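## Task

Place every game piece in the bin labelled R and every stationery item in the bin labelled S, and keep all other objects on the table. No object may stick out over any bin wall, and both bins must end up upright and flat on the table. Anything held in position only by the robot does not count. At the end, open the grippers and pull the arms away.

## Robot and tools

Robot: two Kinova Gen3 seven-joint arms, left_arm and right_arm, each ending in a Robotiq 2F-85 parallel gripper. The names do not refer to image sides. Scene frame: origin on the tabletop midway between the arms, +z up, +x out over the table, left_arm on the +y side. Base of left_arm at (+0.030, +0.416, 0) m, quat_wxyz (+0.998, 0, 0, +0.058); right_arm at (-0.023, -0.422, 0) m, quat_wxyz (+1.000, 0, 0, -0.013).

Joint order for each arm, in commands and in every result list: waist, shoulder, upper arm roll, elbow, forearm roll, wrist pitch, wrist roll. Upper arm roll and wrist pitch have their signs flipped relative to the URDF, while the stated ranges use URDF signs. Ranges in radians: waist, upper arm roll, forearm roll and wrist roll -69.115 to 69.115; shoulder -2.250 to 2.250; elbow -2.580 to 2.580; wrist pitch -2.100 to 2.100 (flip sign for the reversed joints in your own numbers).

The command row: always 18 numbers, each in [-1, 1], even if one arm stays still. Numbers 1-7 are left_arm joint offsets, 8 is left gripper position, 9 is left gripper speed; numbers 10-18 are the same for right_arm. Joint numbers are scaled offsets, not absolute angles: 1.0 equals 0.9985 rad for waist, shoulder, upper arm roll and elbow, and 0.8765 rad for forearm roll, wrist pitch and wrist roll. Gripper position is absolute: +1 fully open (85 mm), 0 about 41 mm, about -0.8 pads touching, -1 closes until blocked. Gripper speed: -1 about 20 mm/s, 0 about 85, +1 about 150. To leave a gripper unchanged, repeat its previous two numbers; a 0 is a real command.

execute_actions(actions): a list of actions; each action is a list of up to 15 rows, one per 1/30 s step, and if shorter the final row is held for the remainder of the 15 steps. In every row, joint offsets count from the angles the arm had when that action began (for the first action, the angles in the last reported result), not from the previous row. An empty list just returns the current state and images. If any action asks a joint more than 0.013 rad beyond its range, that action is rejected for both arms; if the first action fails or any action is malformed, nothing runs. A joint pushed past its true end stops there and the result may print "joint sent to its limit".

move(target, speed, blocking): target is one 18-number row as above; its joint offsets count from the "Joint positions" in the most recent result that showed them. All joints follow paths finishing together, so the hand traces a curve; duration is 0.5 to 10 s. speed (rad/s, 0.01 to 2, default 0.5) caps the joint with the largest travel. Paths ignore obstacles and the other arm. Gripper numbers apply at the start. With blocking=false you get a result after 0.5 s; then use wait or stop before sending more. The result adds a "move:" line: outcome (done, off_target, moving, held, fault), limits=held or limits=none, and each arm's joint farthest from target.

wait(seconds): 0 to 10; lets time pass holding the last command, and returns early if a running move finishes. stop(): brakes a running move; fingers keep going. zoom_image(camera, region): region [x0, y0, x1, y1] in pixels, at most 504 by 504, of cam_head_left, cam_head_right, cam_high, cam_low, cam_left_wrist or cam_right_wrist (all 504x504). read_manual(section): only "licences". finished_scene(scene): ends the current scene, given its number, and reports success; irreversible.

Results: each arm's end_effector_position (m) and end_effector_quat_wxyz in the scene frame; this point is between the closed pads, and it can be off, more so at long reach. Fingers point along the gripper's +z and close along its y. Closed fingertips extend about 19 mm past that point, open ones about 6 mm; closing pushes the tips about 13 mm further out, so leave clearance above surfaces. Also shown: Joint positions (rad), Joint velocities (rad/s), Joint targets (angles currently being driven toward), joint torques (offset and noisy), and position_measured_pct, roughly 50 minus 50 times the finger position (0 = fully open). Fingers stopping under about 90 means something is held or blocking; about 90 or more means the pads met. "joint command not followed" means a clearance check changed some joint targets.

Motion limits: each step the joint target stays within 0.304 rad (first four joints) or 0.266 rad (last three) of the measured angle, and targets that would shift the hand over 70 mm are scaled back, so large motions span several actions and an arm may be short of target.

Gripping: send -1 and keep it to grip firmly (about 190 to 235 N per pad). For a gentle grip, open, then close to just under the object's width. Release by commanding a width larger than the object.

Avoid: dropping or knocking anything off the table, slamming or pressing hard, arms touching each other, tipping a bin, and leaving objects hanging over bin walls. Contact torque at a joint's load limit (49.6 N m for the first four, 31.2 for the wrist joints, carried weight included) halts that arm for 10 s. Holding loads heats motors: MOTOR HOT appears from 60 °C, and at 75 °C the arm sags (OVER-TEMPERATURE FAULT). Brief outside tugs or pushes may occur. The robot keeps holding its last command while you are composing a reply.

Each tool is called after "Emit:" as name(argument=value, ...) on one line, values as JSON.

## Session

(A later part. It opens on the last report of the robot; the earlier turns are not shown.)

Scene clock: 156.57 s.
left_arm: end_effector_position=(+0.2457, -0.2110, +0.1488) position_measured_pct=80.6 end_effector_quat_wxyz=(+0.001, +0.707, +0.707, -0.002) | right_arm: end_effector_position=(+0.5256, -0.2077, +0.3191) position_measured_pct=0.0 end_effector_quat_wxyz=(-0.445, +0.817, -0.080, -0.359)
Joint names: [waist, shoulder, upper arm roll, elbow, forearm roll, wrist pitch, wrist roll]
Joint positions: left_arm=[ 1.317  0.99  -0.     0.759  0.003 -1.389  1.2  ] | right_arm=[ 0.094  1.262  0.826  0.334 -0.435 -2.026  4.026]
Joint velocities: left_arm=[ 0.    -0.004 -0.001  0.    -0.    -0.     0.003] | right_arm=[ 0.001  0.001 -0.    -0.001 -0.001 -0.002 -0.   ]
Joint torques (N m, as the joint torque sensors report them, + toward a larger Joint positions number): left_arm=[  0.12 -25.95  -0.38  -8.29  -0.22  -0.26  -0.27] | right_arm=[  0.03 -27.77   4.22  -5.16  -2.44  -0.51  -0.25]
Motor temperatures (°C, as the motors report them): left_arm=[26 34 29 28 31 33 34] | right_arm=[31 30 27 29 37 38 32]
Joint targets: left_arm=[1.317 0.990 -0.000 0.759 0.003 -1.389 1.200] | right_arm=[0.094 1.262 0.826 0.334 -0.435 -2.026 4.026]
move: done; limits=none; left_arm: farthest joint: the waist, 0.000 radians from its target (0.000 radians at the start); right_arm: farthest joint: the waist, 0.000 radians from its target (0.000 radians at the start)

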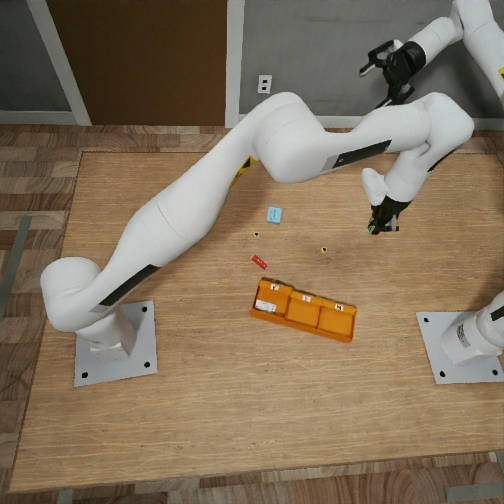

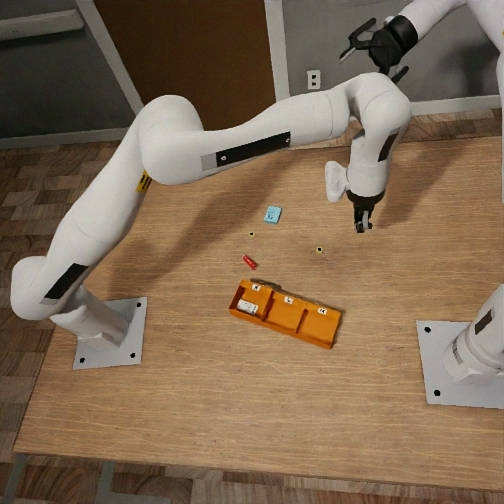

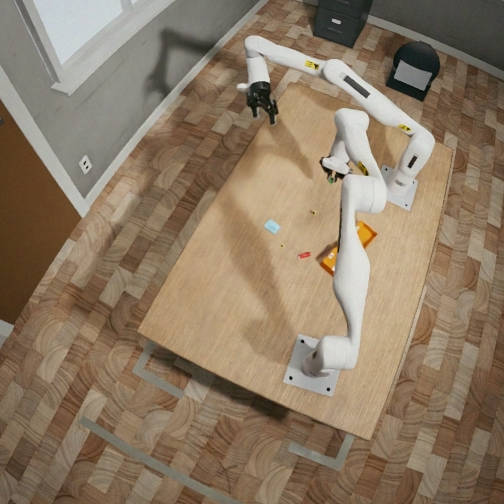

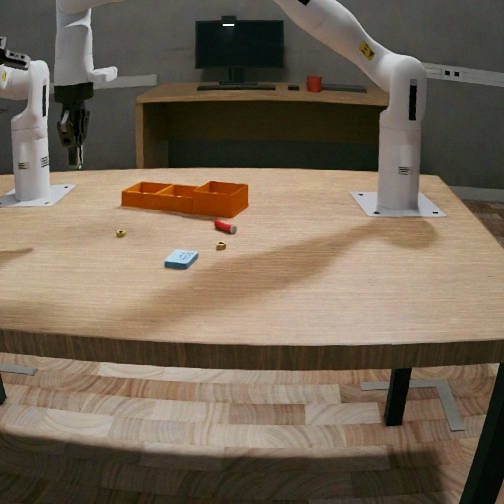

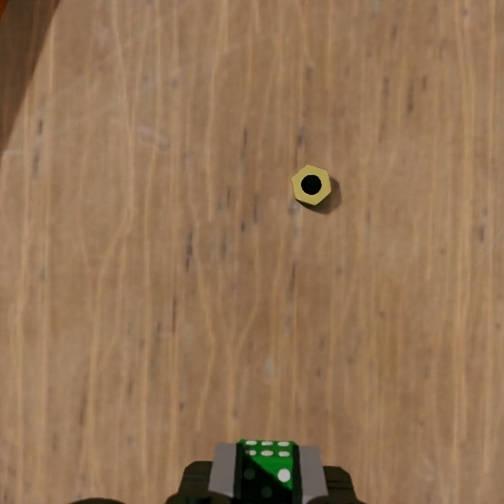

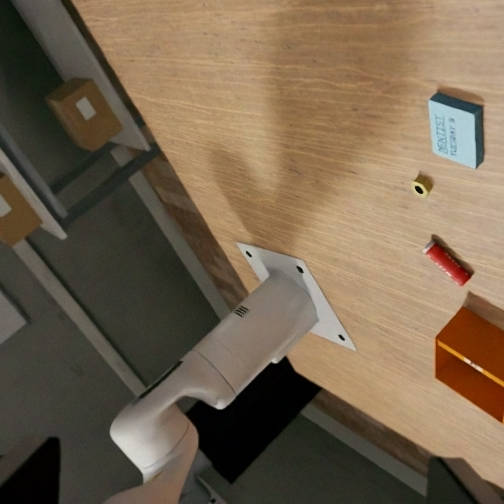

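Emit:
move(target=[0.04,-0.29,0,0.603,0,0.354,0.713,-1,0.5,0,0,0,0,0,0,0,1,0], speed=1)

Emit:
move(target=[0.041,-0.291,0,0.603,0,0.354,0.713,-1,0.5,0,0,0,0,0,0,0,1,0], speed=1)

Scene clock: 167.63 s.
left_arm: end_effector_position=(+0.1839, -0.1118, +0.1470) position_measured_pct=80.6 end_effector_quat_wxyz=(-0.000, +0.473, +0.881, -0.001) | right_arm: end_effector_position=(+0.5256, -0.2077, +0.3191) position_measured_pct=0.0 end_effector_quat_wxyz=(-0.445, +0.817, -0.080, -0.359)
Joint names: [waist, shoulder, upper arm roll, elbow, forearm roll, wrist pitch, wrist roll]
Joint positions: left_arm=[ 1.357  0.701 -0.     1.361  0.003 -1.079  1.825] | right_arm=[ 0.094  1.262  0.826  0.334 -0.435 -2.026  4.026]
Joint velocities: left_arm=[ 0.001 -0.002  0.001  0.    -0.001  0.     0.001] | right_arm=[-0.001 -0.002 -0.     0.     0.001  0.001 -0.   ]
Joint torques (N m, as the joint torque sensors report them, + toward a larger Joint positions number): left_arm=[  0.16 -20.86  -0.37  -7.29  -0.16  -0.25  -0.2 ] | right_arm=[  0.1  -27.74   4.08  -5.27  -2.44  -0.43  -0.36]
Motor temperatures (°C, as the motors report them): left_arm=[26 34 29 28 31 33 34] | right_arm=[31 30 27 29 37 38 32]
Joint targets: left_arm=[1.357 0.700 -0.000 1.361 0.003 -1.079 1.825] | right_arm=[0.094 1.262 0.826 0.334 -0.435 -2.026 4.026]
move: done; limits=none; left_arm: farthest joint: the waist, 0.000 radians from its target (0.040 radians at the start); right_arm: farthest joint: the waist, 0.000 radians from its target (0.000 radians at the start)

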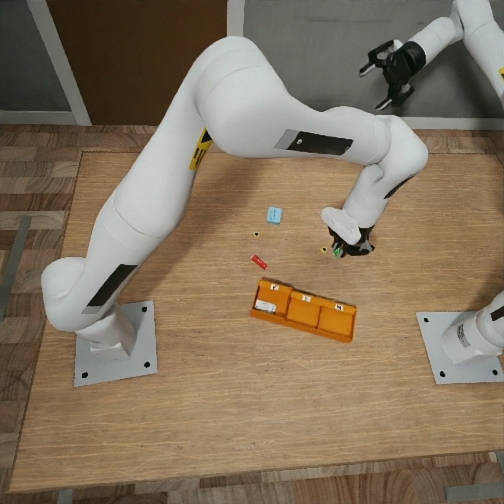

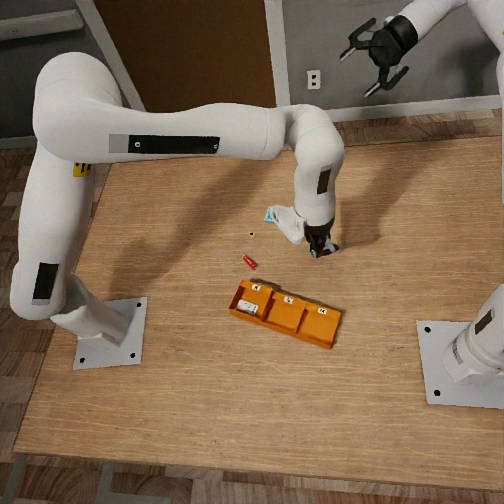

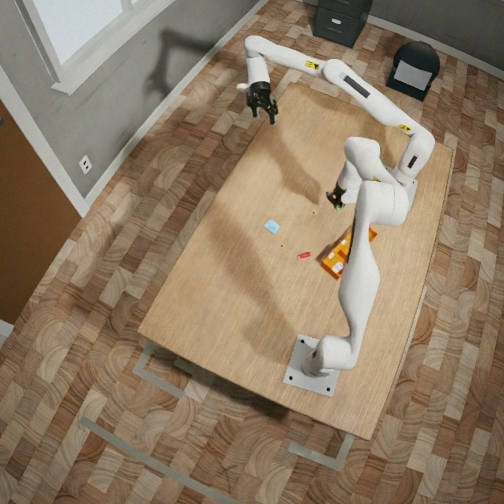

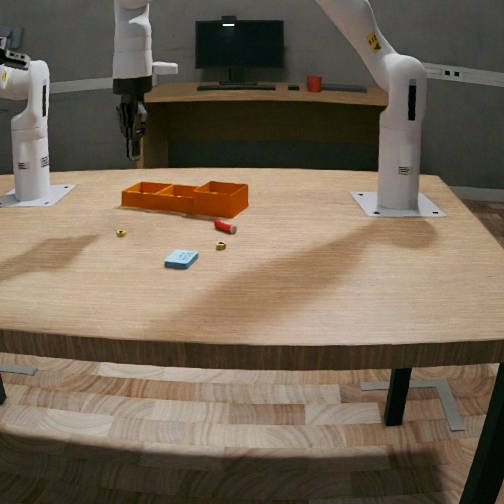

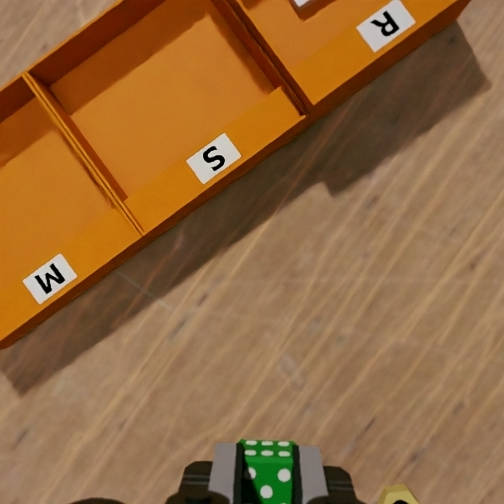

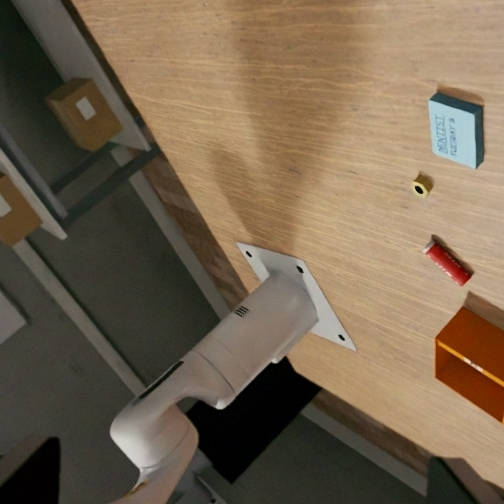

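Scene clock: 168.97 s.
left_arm: end_effector_position=(+0.1159, +0.0384, +0.1333) position_measured_pct=80.6 end_effector_quat_wxyz=(-0.001, +0.199, +0.980, -0.000) | right_arm: end_effector_position=(+0.5256, -0.2077, +0.3191) position_measured_pct=0.0 end_effector_quat_wxyz=(-0.445, +0.817, -0.080, -0.359)
Joint names: [waist, shoulder, upper arm roll, elbow, forearm roll, wrist pitch, wrist roll]
Joint positions: left_arm=[ 1.398  0.41  -0.     1.963  0.003 -0.769  2.45 ] | right_arm=[ 0.094  1.262  0.826  0.334 -0.435 -2.026  4.026]
Joint velocities: left_arm=[-0.001 -0.002 -0.     0.001 -0.     0.     0.001] | right_arm=[ 0.    -0.001 -0.     0.    -0.001  0.001  0.   ]
Joint torques (N m, as the joint torque sensors report them, + toward a larger Joint positions number): left_arm=[  0.2  -14.54  -0.24  -5.7   -0.18  -0.3   -0.28] | right_arm=[  0.19 -27.69   3.97  -5.19  -2.43  -0.45  -0.3 ]
Motor temperatures (°C, as the motors report them): left_arm=[26 34 29 28 31 33 34] | right_arm=[31 30 27 29 37 38 32]
Joint targets: left_arm=[1.398 0.410 -0.000 1.963 0.003 -0.769 2.450] | right_arm=[0.094 1.262 0.826 0.334 -0.435 -2.026 4.026]
move: done; limits=none; left_arm: farthest joint: the waist, 0.000 radians from its target (0.041 radians at the start); right_arm: farthest joint: the waist, 0.000 radians from its target (0.000 radians at the start)

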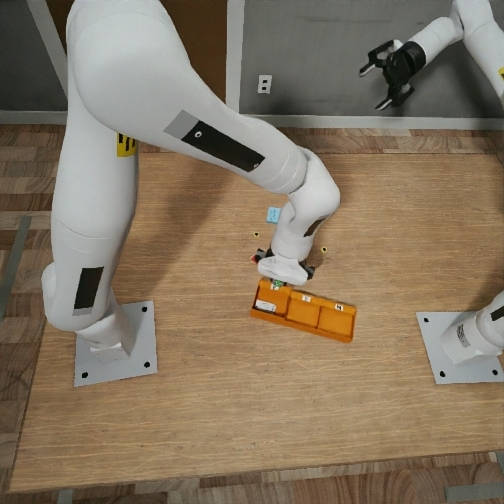

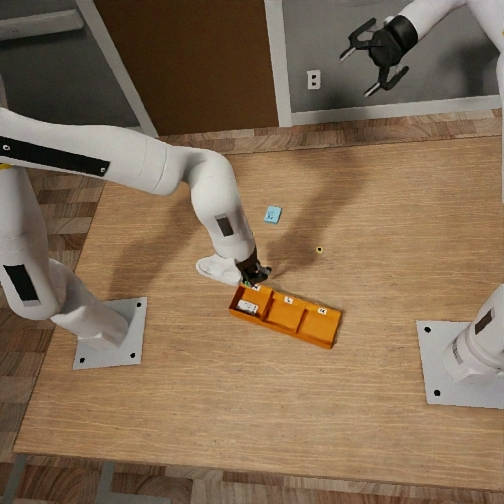

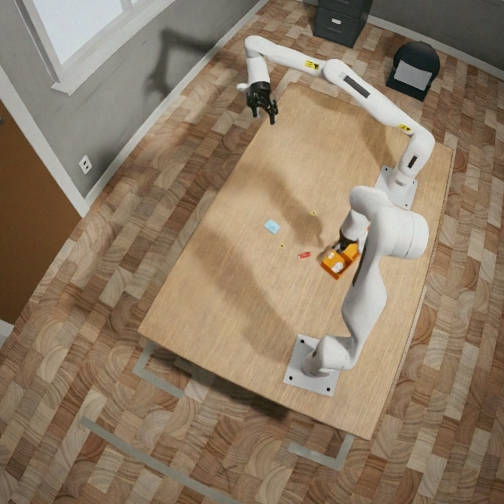

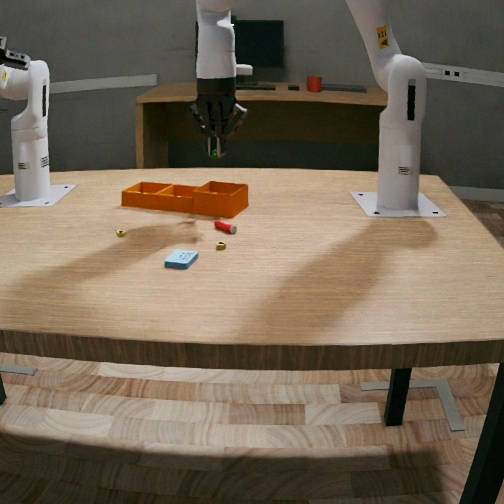

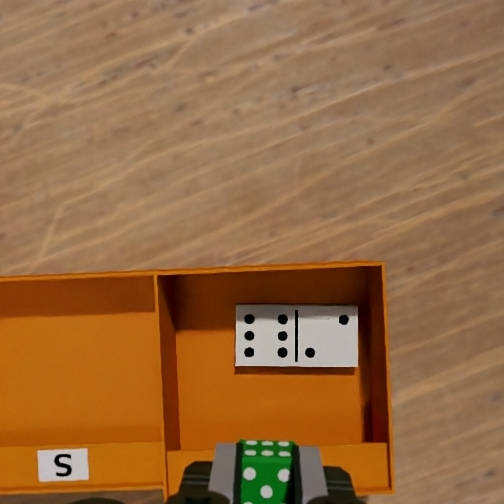

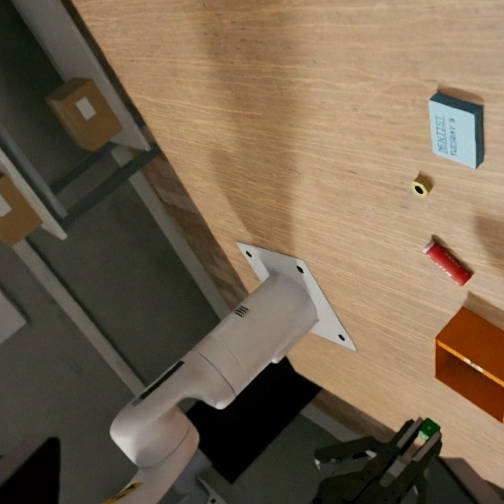

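Emit:
move(target=[0,0.184,0,0.085,0,0.307,0,-1,0.5,0,0,0,0,0,0,0,1,0], speed=0.3)

Scene clock: 175.57 s.
left_arm: end_effector_position=(+0.1161, +0.0383, +0.0464) position_measured_pct=80.6 end_effector_quat_wxyz=(-0.000, +0.199, +0.980, -0.001) | right_arm: end_effector_position=(+0.5256, -0.2077, +0.3191) position_measured_pct=0.0 end_effector_quat_wxyz=(-0.445, +0.817, -0.080, -0.359)
Joint names: [waist, shoulder, upper arm roll, elbow, forearm roll, wrist pitch, wrist roll]
Joint positions: left_arm=[ 1.398  0.594 -0.     2.048  0.003 -0.5    2.45 ] | right_arm=[ 0.094  1.262  0.826  0.334 -0.435 -2.026  4.026]
Joint velocities: left_arm=[0.001 0.002 0.001 0.    0.001 0.001 0.002] | right_arm=[ 0.     0.    -0.    -0.001  0.    -0.001  0.   ]
Joint torques (N m, as the joint torque sensors report them, + toward a larger Joint positions number): left_arm=[  0.   -15.54  -0.27  -3.79  -0.18  -0.18  -0.31] | right_arm=[  0.04 -27.79   4.12  -5.01  -2.44  -0.42  -0.39]
Motor temperatures (°C, as the motors report them): left_arm=[26 34 29 28 31 33 34] | right_arm=[31 30 27 29 37 38 32]
Joint targets: left_arm=[1.398 0.594 -0.000 2.048 0.003 -0.499 2.450] | right_arm=[0.094 1.262 0.826 0.334 -0.435 -2.026 4.026]
move: done; limits=none; left_arm: farthest joint: the waist, 0.000 radians from its target (0.000 radians at the start); right_arm: farthest joint: the waist, 0.000 radians from its target (0.000 radians at the start)

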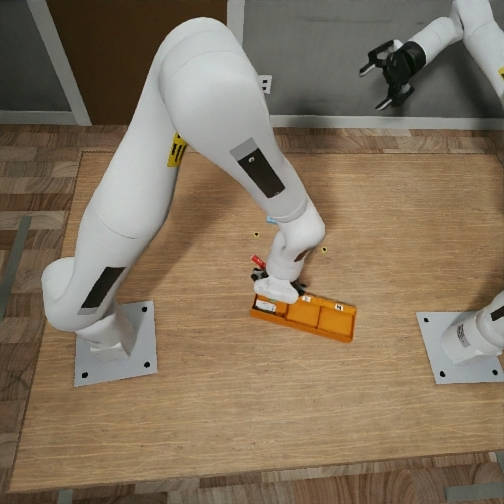

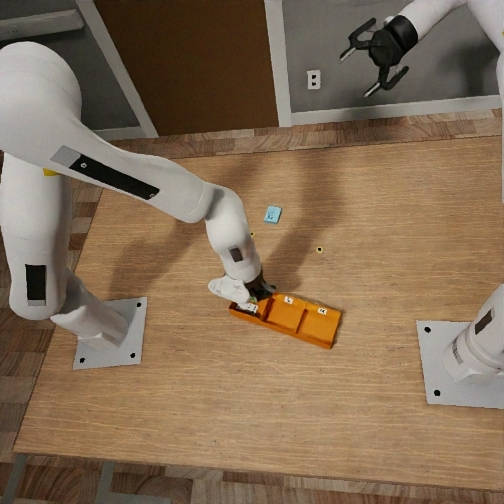

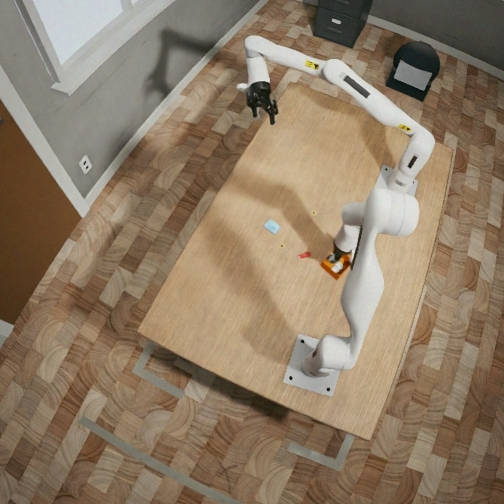

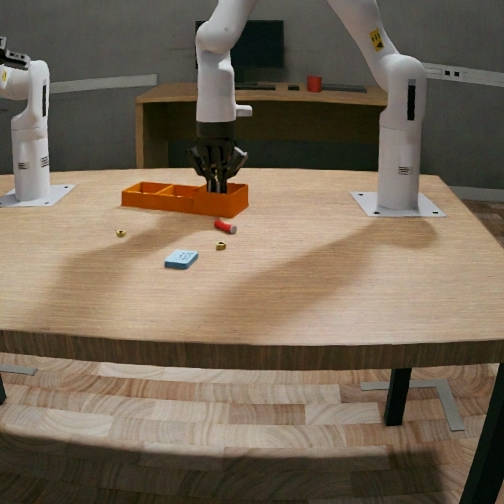

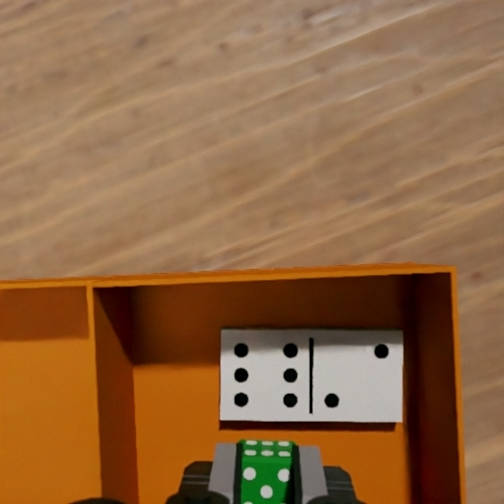

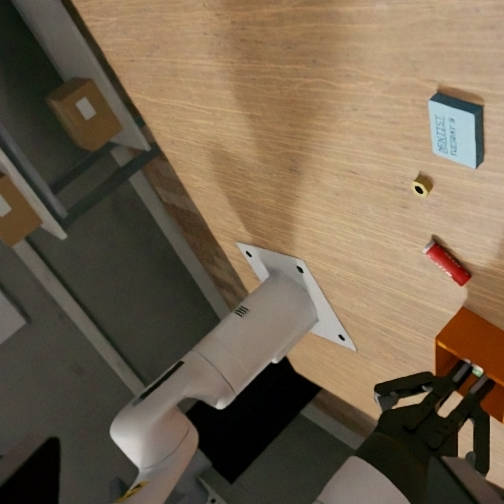

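Emit:
move(target=[0,0,0,0,0,0,0,-0.1,0,0,0,0,0,0,0,0,1,0])

Emit:
move(target=[0,-0.184,0,-0.085,0,-0.307,0,-0.1,0,0,0,0,0,0,0,0,1,0], speed=0.6)

Emit:
move(target=[-0.475,0.249,0,-0.531,0,-0.321,-0.369,1,0,0,0,0,0,0,0,0,1,0], speed=1)

Scene clock: 186.97 s.
left_arm: end_effector_position=(+0.1160, +0.0384, +0.0463) position_measured_pct=54.8 end_effector_quat_wxyz=(-0.000, +0.199, +0.980, -0.001) | right_arm: end_effector_position=(+0.5256, -0.2077, +0.3191) position_measured_pct=0.0 end_effector_quat_wxyz=(-0.445, +0.817, -0.080, -0.359)
Joint names: [waist, shoulder, upper arm roll, elbow, forearm roll, wrist pitch, wrist roll]
Joint positions: left_arm=[ 1.398  0.594 -0.     2.048  0.003 -0.5    2.45 ] | right_arm=[ 0.094  1.262  0.826  0.334 -0.435 -2.026  4.026]
Joint velocities: left_arm=[-0.    -0.001 -0.     0.     0.    -0.     0.001] | right_arm=[-0.     0.    -0.    -0.001  0.001  0.001  0.   ]
Joint torques (N m, as the joint torque sensors report them, + toward a larger Joint positions number): left_arm=[ -0.02 -15.65  -0.18  -3.82  -0.14  -0.21  -0.21] | right_arm=[  0.09 -27.52   4.14  -5.08  -2.4   -0.51  -0.32]
Motor temperatures (°C, as the motors report them): left_arm=[26 34 29 28 31 33 34] | right_arm=[31 30 27 29 37 38 32]
Joint targets: left_arm=[1.398 0.594 -0.000 2.048 0.003 -0.500 2.450] | right_arm=[0.094 1.262 0.826 0.334 -0.435 -2.026 4.026]
move: done; limits=none; left_arm: farthest joint: the waist, 0.000 radians from its target (0.000 radians at the start); right_arm: farthest joint: the waist, 0.000 radians from its target (0.000 radians at the start)

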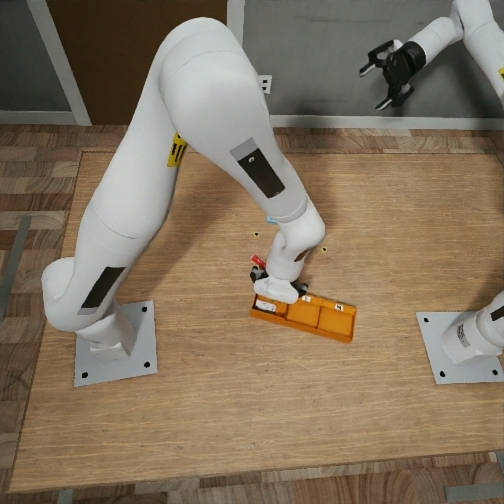

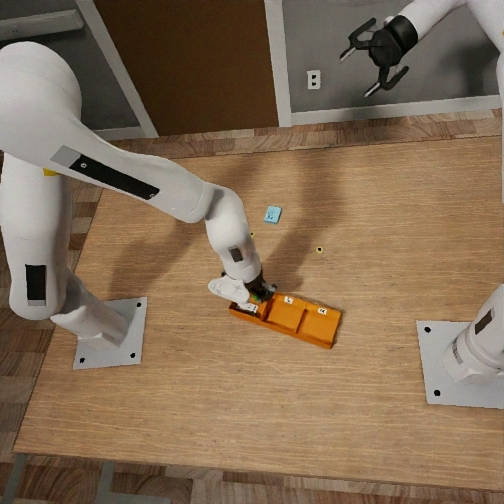

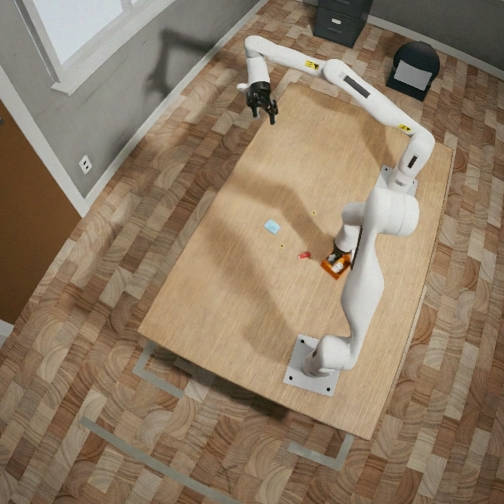

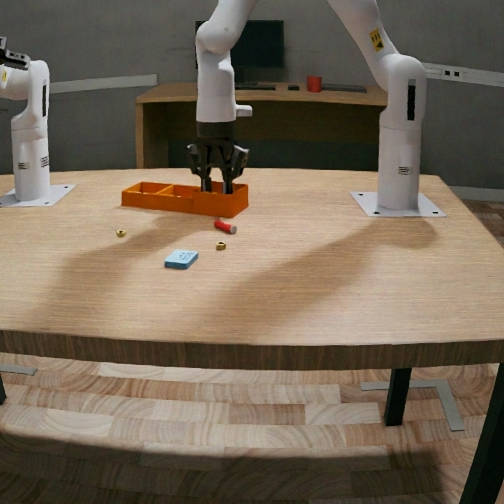

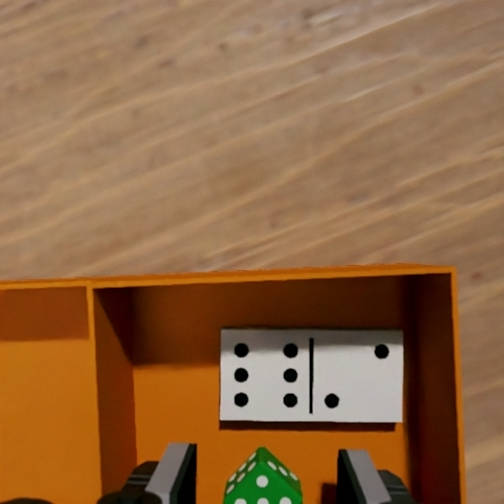

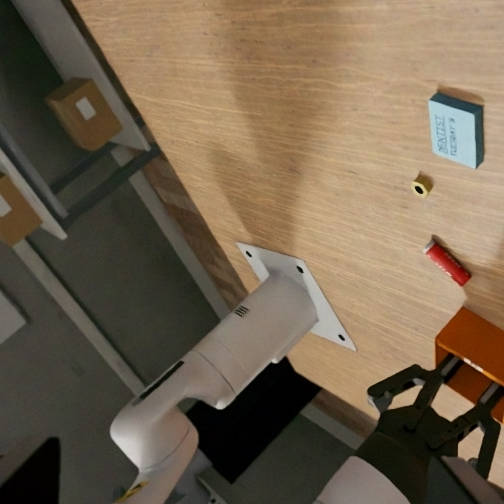

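Scene clock: 188.00 s.
left_arm: end_effector_position=(+0.1159, +0.0384, +0.1333) position_measured_pct=54.8 end_effector_quat_wxyz=(-0.001, +0.199, +0.980, -0.000) | right_arm: end_effector_position=(+0.5256, -0.2077, +0.3191) position_measured_pct=0.0 end_effector_quat_wxyz=(-0.445, +0.816, -0.080, -0.359)
Joint names: [waist, shoulder, upper arm roll, elbow, forearm roll, wrist pitch, wrist roll]
Joint positions: left_arm=[ 1.398  0.41  -0.     1.963  0.003 -0.769  2.45 ] | right_arm=[ 0.094  1.262  0.826  0.334 -0.435 -2.026  4.026]
Joint velocities: left_arm=[-0.001 -0.002 -0.    -0.    -0.001  0.001 -0.   ] | right_arm=[ 0.     0.001 -0.     0.     0.001  0.001  0.   ]
Joint torques (N m, as the joint torque sensors report them, + toward a larger Joint positions number): left_arm=[  0.1  -14.64  -0.28  -5.63  -0.16  -0.29  -0.23] | right_arm=[  0.13 -27.57   4.04  -5.16  -2.39  -0.43  -0.35]
Motor temperatures (°C, as the motors report them): left_arm=[26 34 29 28 31 33 34] | right_arm=[31 30 27 29 37 38 32]
Joint targets: left_arm=[1.398 0.410 -0.000 1.963 0.003 -0.769 2.450] | right_arm=[0.094 1.262 0.826 0.334 -0.435 -2.026 4.026]
move: done; limits=none; left_arm: farthest joint: the waist, 0.000 radians from its target (0.000 radians at the start); right_arm: farthest joint: the waist, 0.000 radians from its target (0.000 radians at the start)

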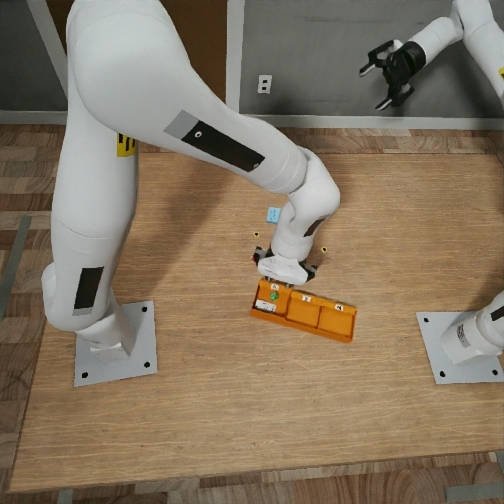

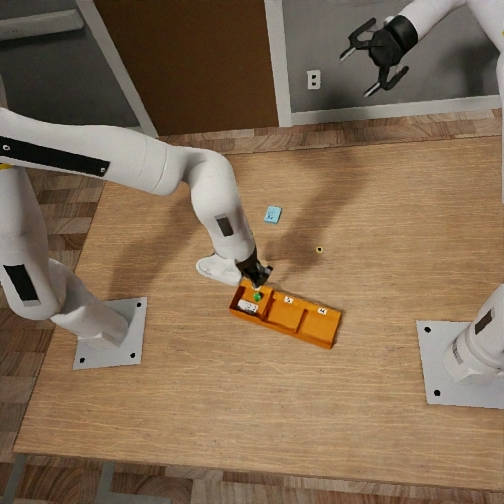

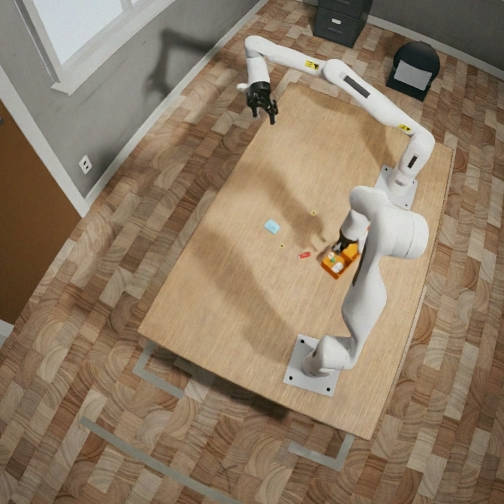

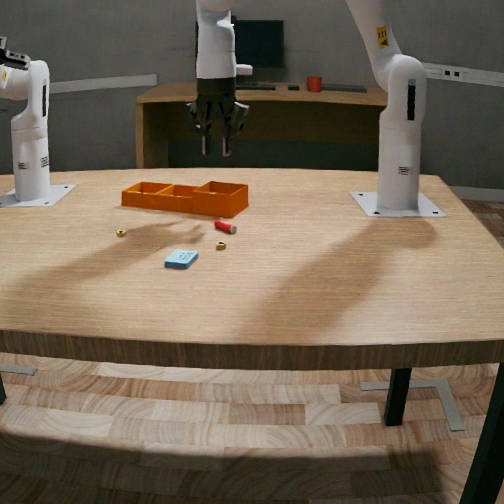

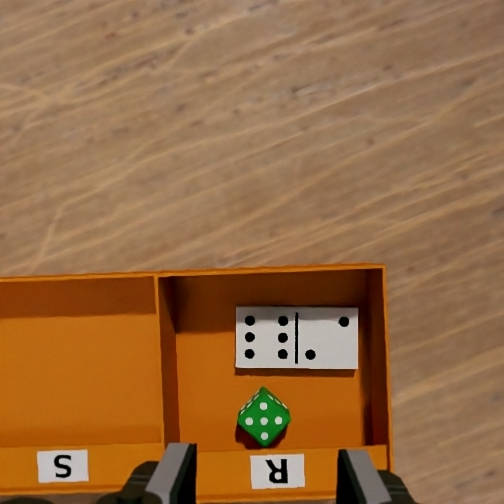

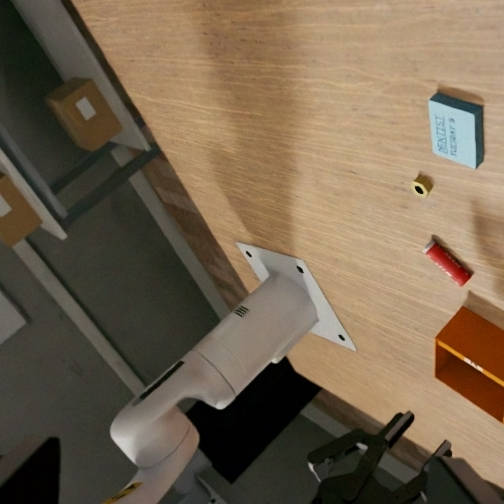

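Scene clock: 189.30 s.
left_arm: end_effector_position=(+0.3782, +0.0149, +0.1498) position_measured_pct=0.0 end_effector_quat_wxyz=(-0.001, +0.125, +0.992, -0.001) | right_arm: end_effector_position=(+0.5256, -0.2077, +0.3191) position_measured_pct=0.0 end_effector_quat_wxyz=(-0.445, +0.816, -0.080, -0.359)
Joint names: [waist, shoulder, upper arm roll, elbow, forearm roll, wrist pitch, wrist roll]
Joint positions: left_arm=[ 0.924  0.659 -0.     1.433  0.003 -1.05   2.126] | right_arm=[ 0.094  1.262  0.826  0.334 -0.435 -2.026  4.026]
Joint velocities: left_arm=[-0.002  0.001  0.001 -0.     0.     0.     0.001] | right_arm=[-0.     0.001  0.     0.    -0.001  0.    -0.   ]
Joint torques (N m, as the joint torque sensors report them, + toward a larger Joint positions number): left_arm=[  0.24 -20.46  -0.43  -7.12  -0.1   -0.19  -0.24] | right_arm=[  0.21 -27.67   4.26  -5.23  -2.48  -0.47  -0.38]
Motor temperatures (°C, as the motors report them): left_arm=[26 34 29 28 31 33 34] | right_arm=[31 30 27 29 37 38 32]
Joint targets: left_arm=[0.923 0.659 -0.000 1.433 0.003 -1.050 2.126] | right_arm=[0.094 1.262 0.826 0.334 -0.435 -2.026 4.026]
move: done; limits=none; left_arm: farthest joint: the waist, 0.000 radians from its target (0.474 radians at the start); right_arm: farthest joint: the waist, 0.000 radians from its target (0.000 radians at the start)

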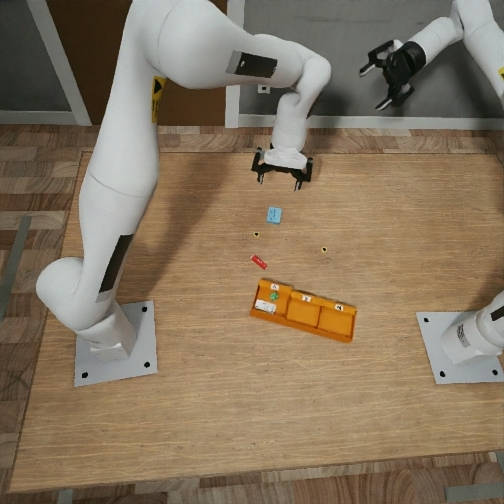

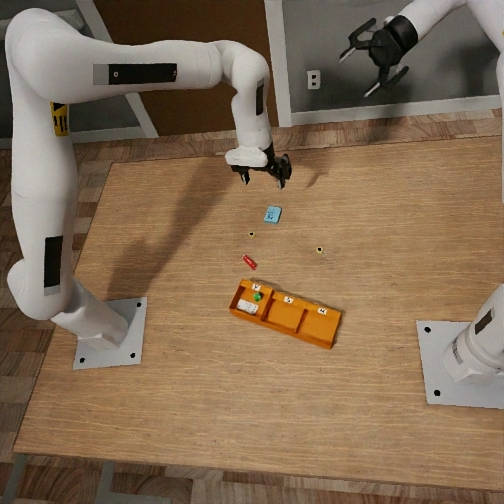

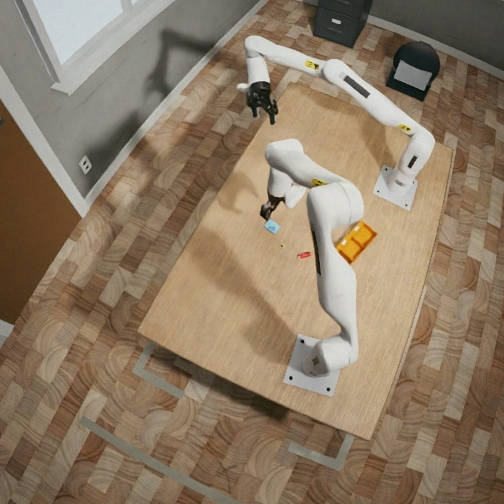

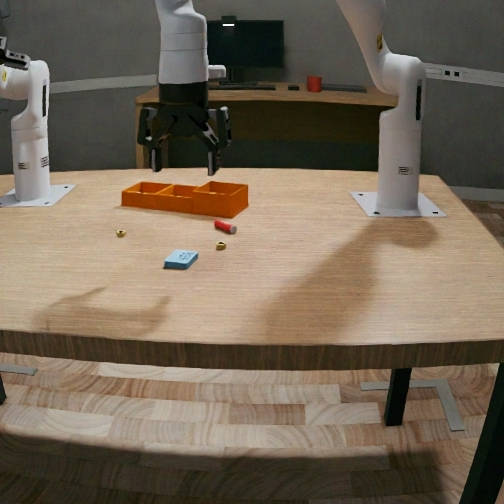

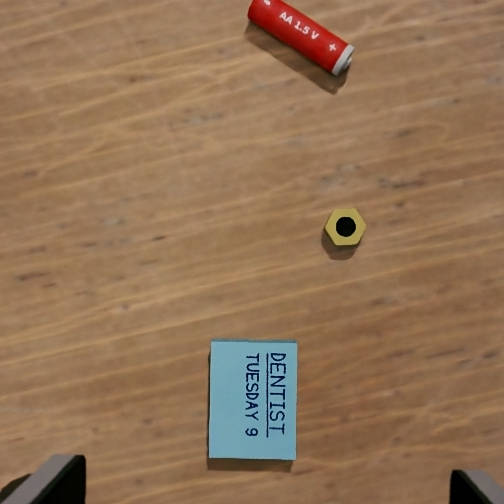

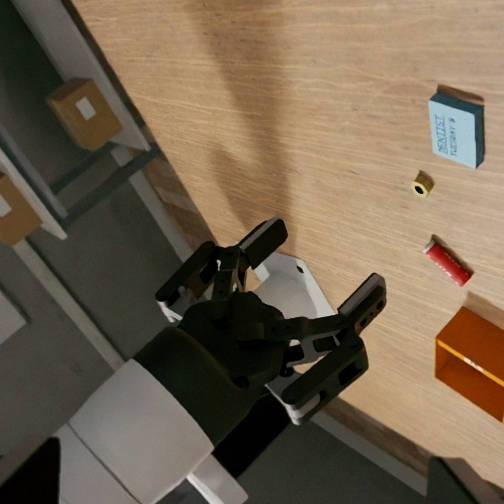

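Emit:
move(target=[0.005,0.202,0,0.069,0,0.309,0.006,0.5,0,0,0,0,0,0,0,0,1,0], speed=0.4)

Emit:
move(target=[0,0,0,0,0,0,0,-1,0.3,0,0,0,0,0,0,0,1,0])

Scene clock: 195.10 s.
left_arm: end_effector_position=(+0.3831, +0.0061, +0.0244) position_measured_pct=25.0 end_effector_quat_wxyz=(-0.000, +0.125, +0.992, -0.001) | right_arm: end_effector_position=(+0.5256, -0.2077, +0.3191) position_measured_pct=0.0 end_effector_quat_wxyz=(-0.445, +0.816, -0.080, -0.359)
Joint names: [waist, shoulder, upper arm roll, elbow, forearm roll, wrist pitch, wrist roll]
Joint positions: left_arm=[ 0.929  0.86  -0.     1.501  0.003 -0.779  2.131] | right_arm=[ 0.094  1.262  0.826  0.334 -0.435 -2.026  4.026]
Joint velocities: left_arm=[-0.001  0.002 -0.001  0.    -0.     0.     0.   ] | right_arm=[ 0.001  0.     0.    -0.     0.002  0.001 -0.   ]
Joint torques (N m, as the joint torque sensors report them, + toward a larger Joint positions number): left_arm=[  0.16 -21.67  -0.43  -5.8   -0.17  -0.25  -0.32] | right_arm=[ -0.04 -27.6    4.08  -5.13  -2.37  -0.42  -0.36]
Motor temperatures (°C, as the motors report them): left_arm=[26 34 29 28 31 33 34] | right_arm=[31 30 27 29 37 38 32]
Joint targets: left_arm=[0.929 0.861 -0.000 1.501 0.003 -0.779 2.131] | right_arm=[0.094 1.262 0.826 0.334 -0.435 -2.026 4.026]
move: done; limits=none; left_arm: farthest joint: the waist, 0.000 radians from its target (0.006 radians at the start); right_arm: farthest joint: the waist, 0.000 radians from its target (0.000 radians at the start)

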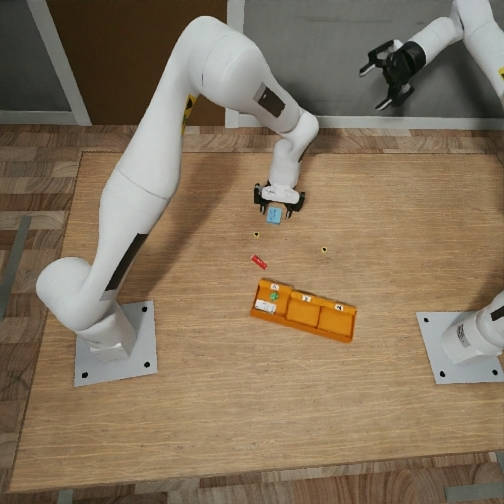

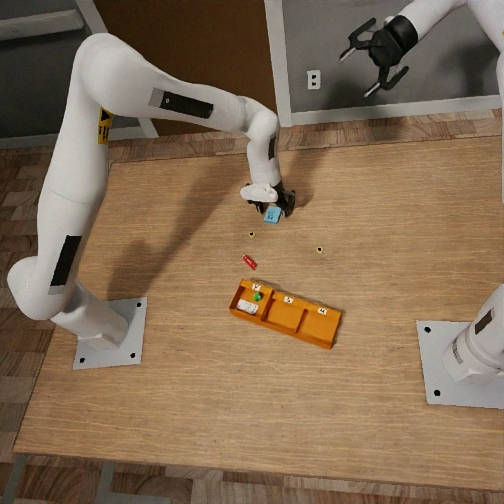

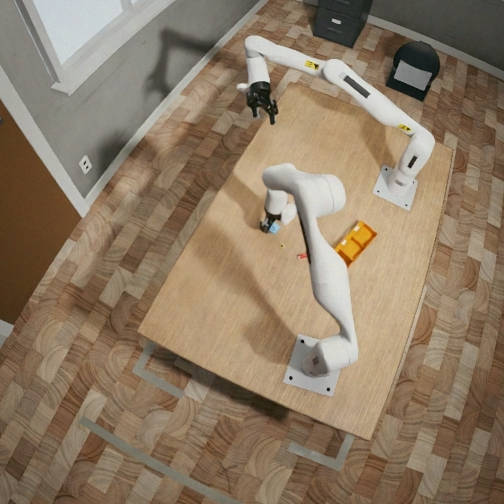

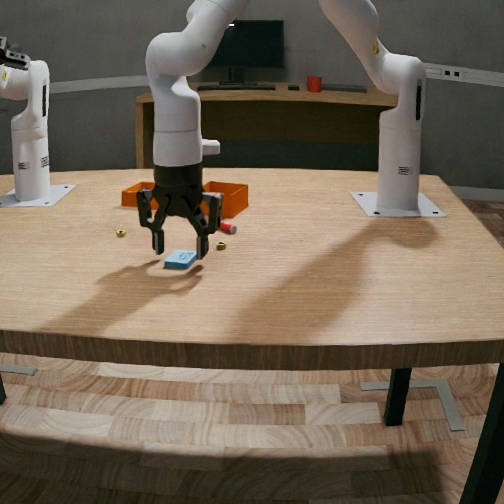

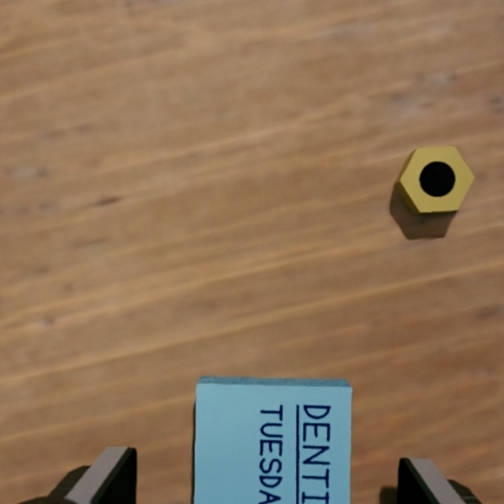

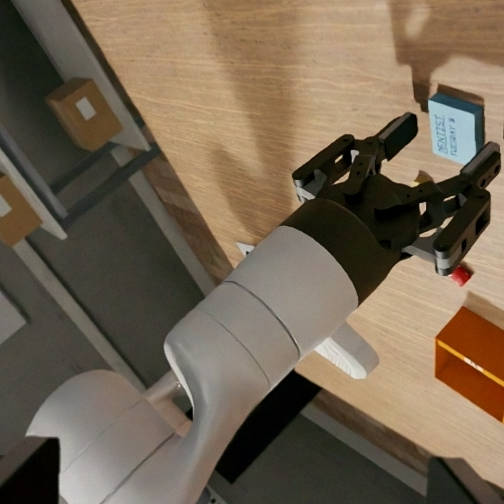

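Scene clock: 195.73 s.
left_arm: end_effector_position=(+0.3834, +0.0057, +0.0255) position_measured_pct=60.7 end_effector_quat_wxyz=(+0.000, +0.125, +0.992, -0.001) | right_arm: end_effector_position=(+0.5256, -0.2077, +0.3191) position_measured_pct=0.0 end_effector_quat_wxyz=(-0.445, +0.816, -0.080, -0.359)
Joint names: [waist, shoulder, upper arm roll, elbow, forearm roll, wrist pitch, wrist roll]
Joint positions: left_arm=[ 0.929  0.858 -0.     1.501  0.003 -0.78   2.131] | right_arm=[ 0.094  1.262  0.826  0.334 -0.435 -2.026  4.026]
Joint velocities: left_arm=[ 0.001  0.    -0.     0.     0.001  0.    -0.   ] | right_arm=[ 0.     0.002  0.     0.001  0.    -0.     0.   ]
Joint torques (N m, as the joint torque sensors report them, + toward a larger Joint positions number): left_arm=[  0.07 -20.28  -0.43  -5.62  -0.05   0.08  -0.18] | right_arm=[  0.19 -27.79   3.99  -5.1   -2.34  -0.48  -0.34]
Motor temperatures (°C, as the motors report them): left_arm=[26 34 29 28 31 33 34] | right_arm=[31 30 27 29 37 38 32]
Joint targets: left_arm=[0.929 0.860 -0.000 1.501 0.003 -0.779 2.131] | right_arm=[0.094 1.262 0.826 0.334 -0.435 -2.026 4.026]
move: done; limits=none; left_arm: farthest joint: the shoulder, 0.002 radians from its target (0.000 radians at the start); right_arm: farthest joint: the waist, 0.000 radians from its target (0.000 radians at the start)

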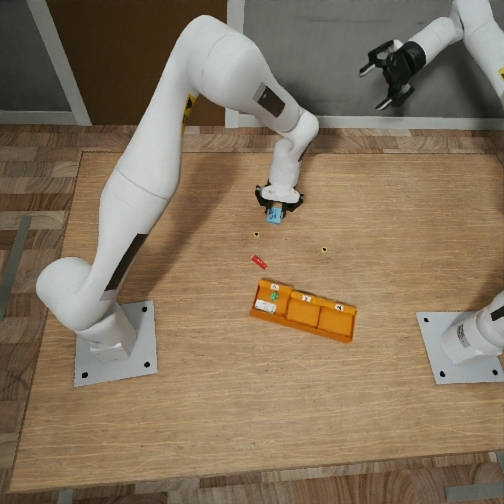

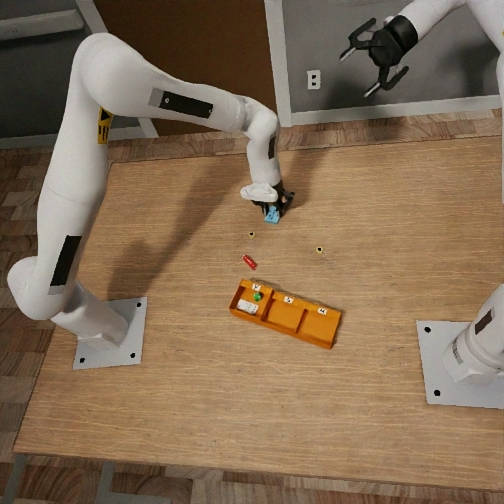

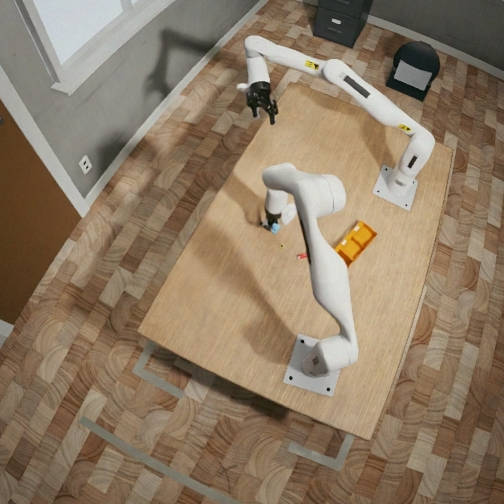

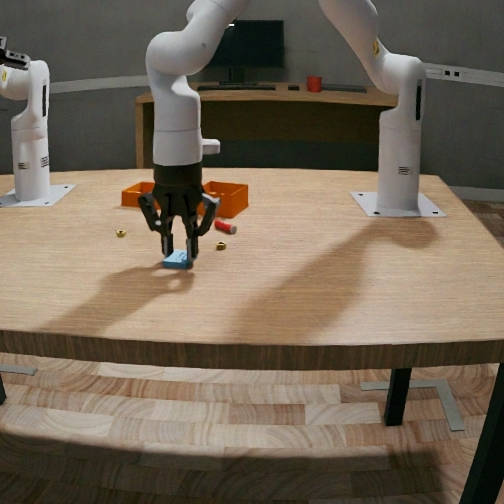

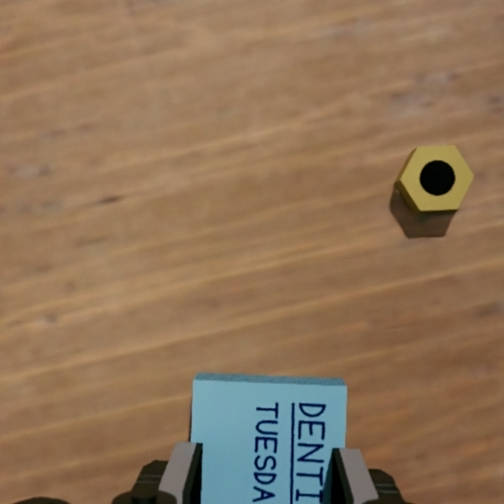

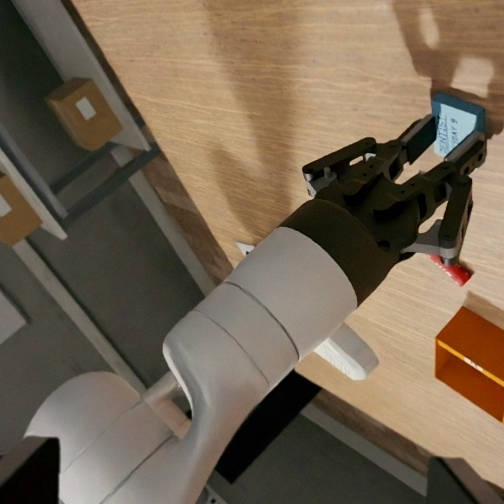

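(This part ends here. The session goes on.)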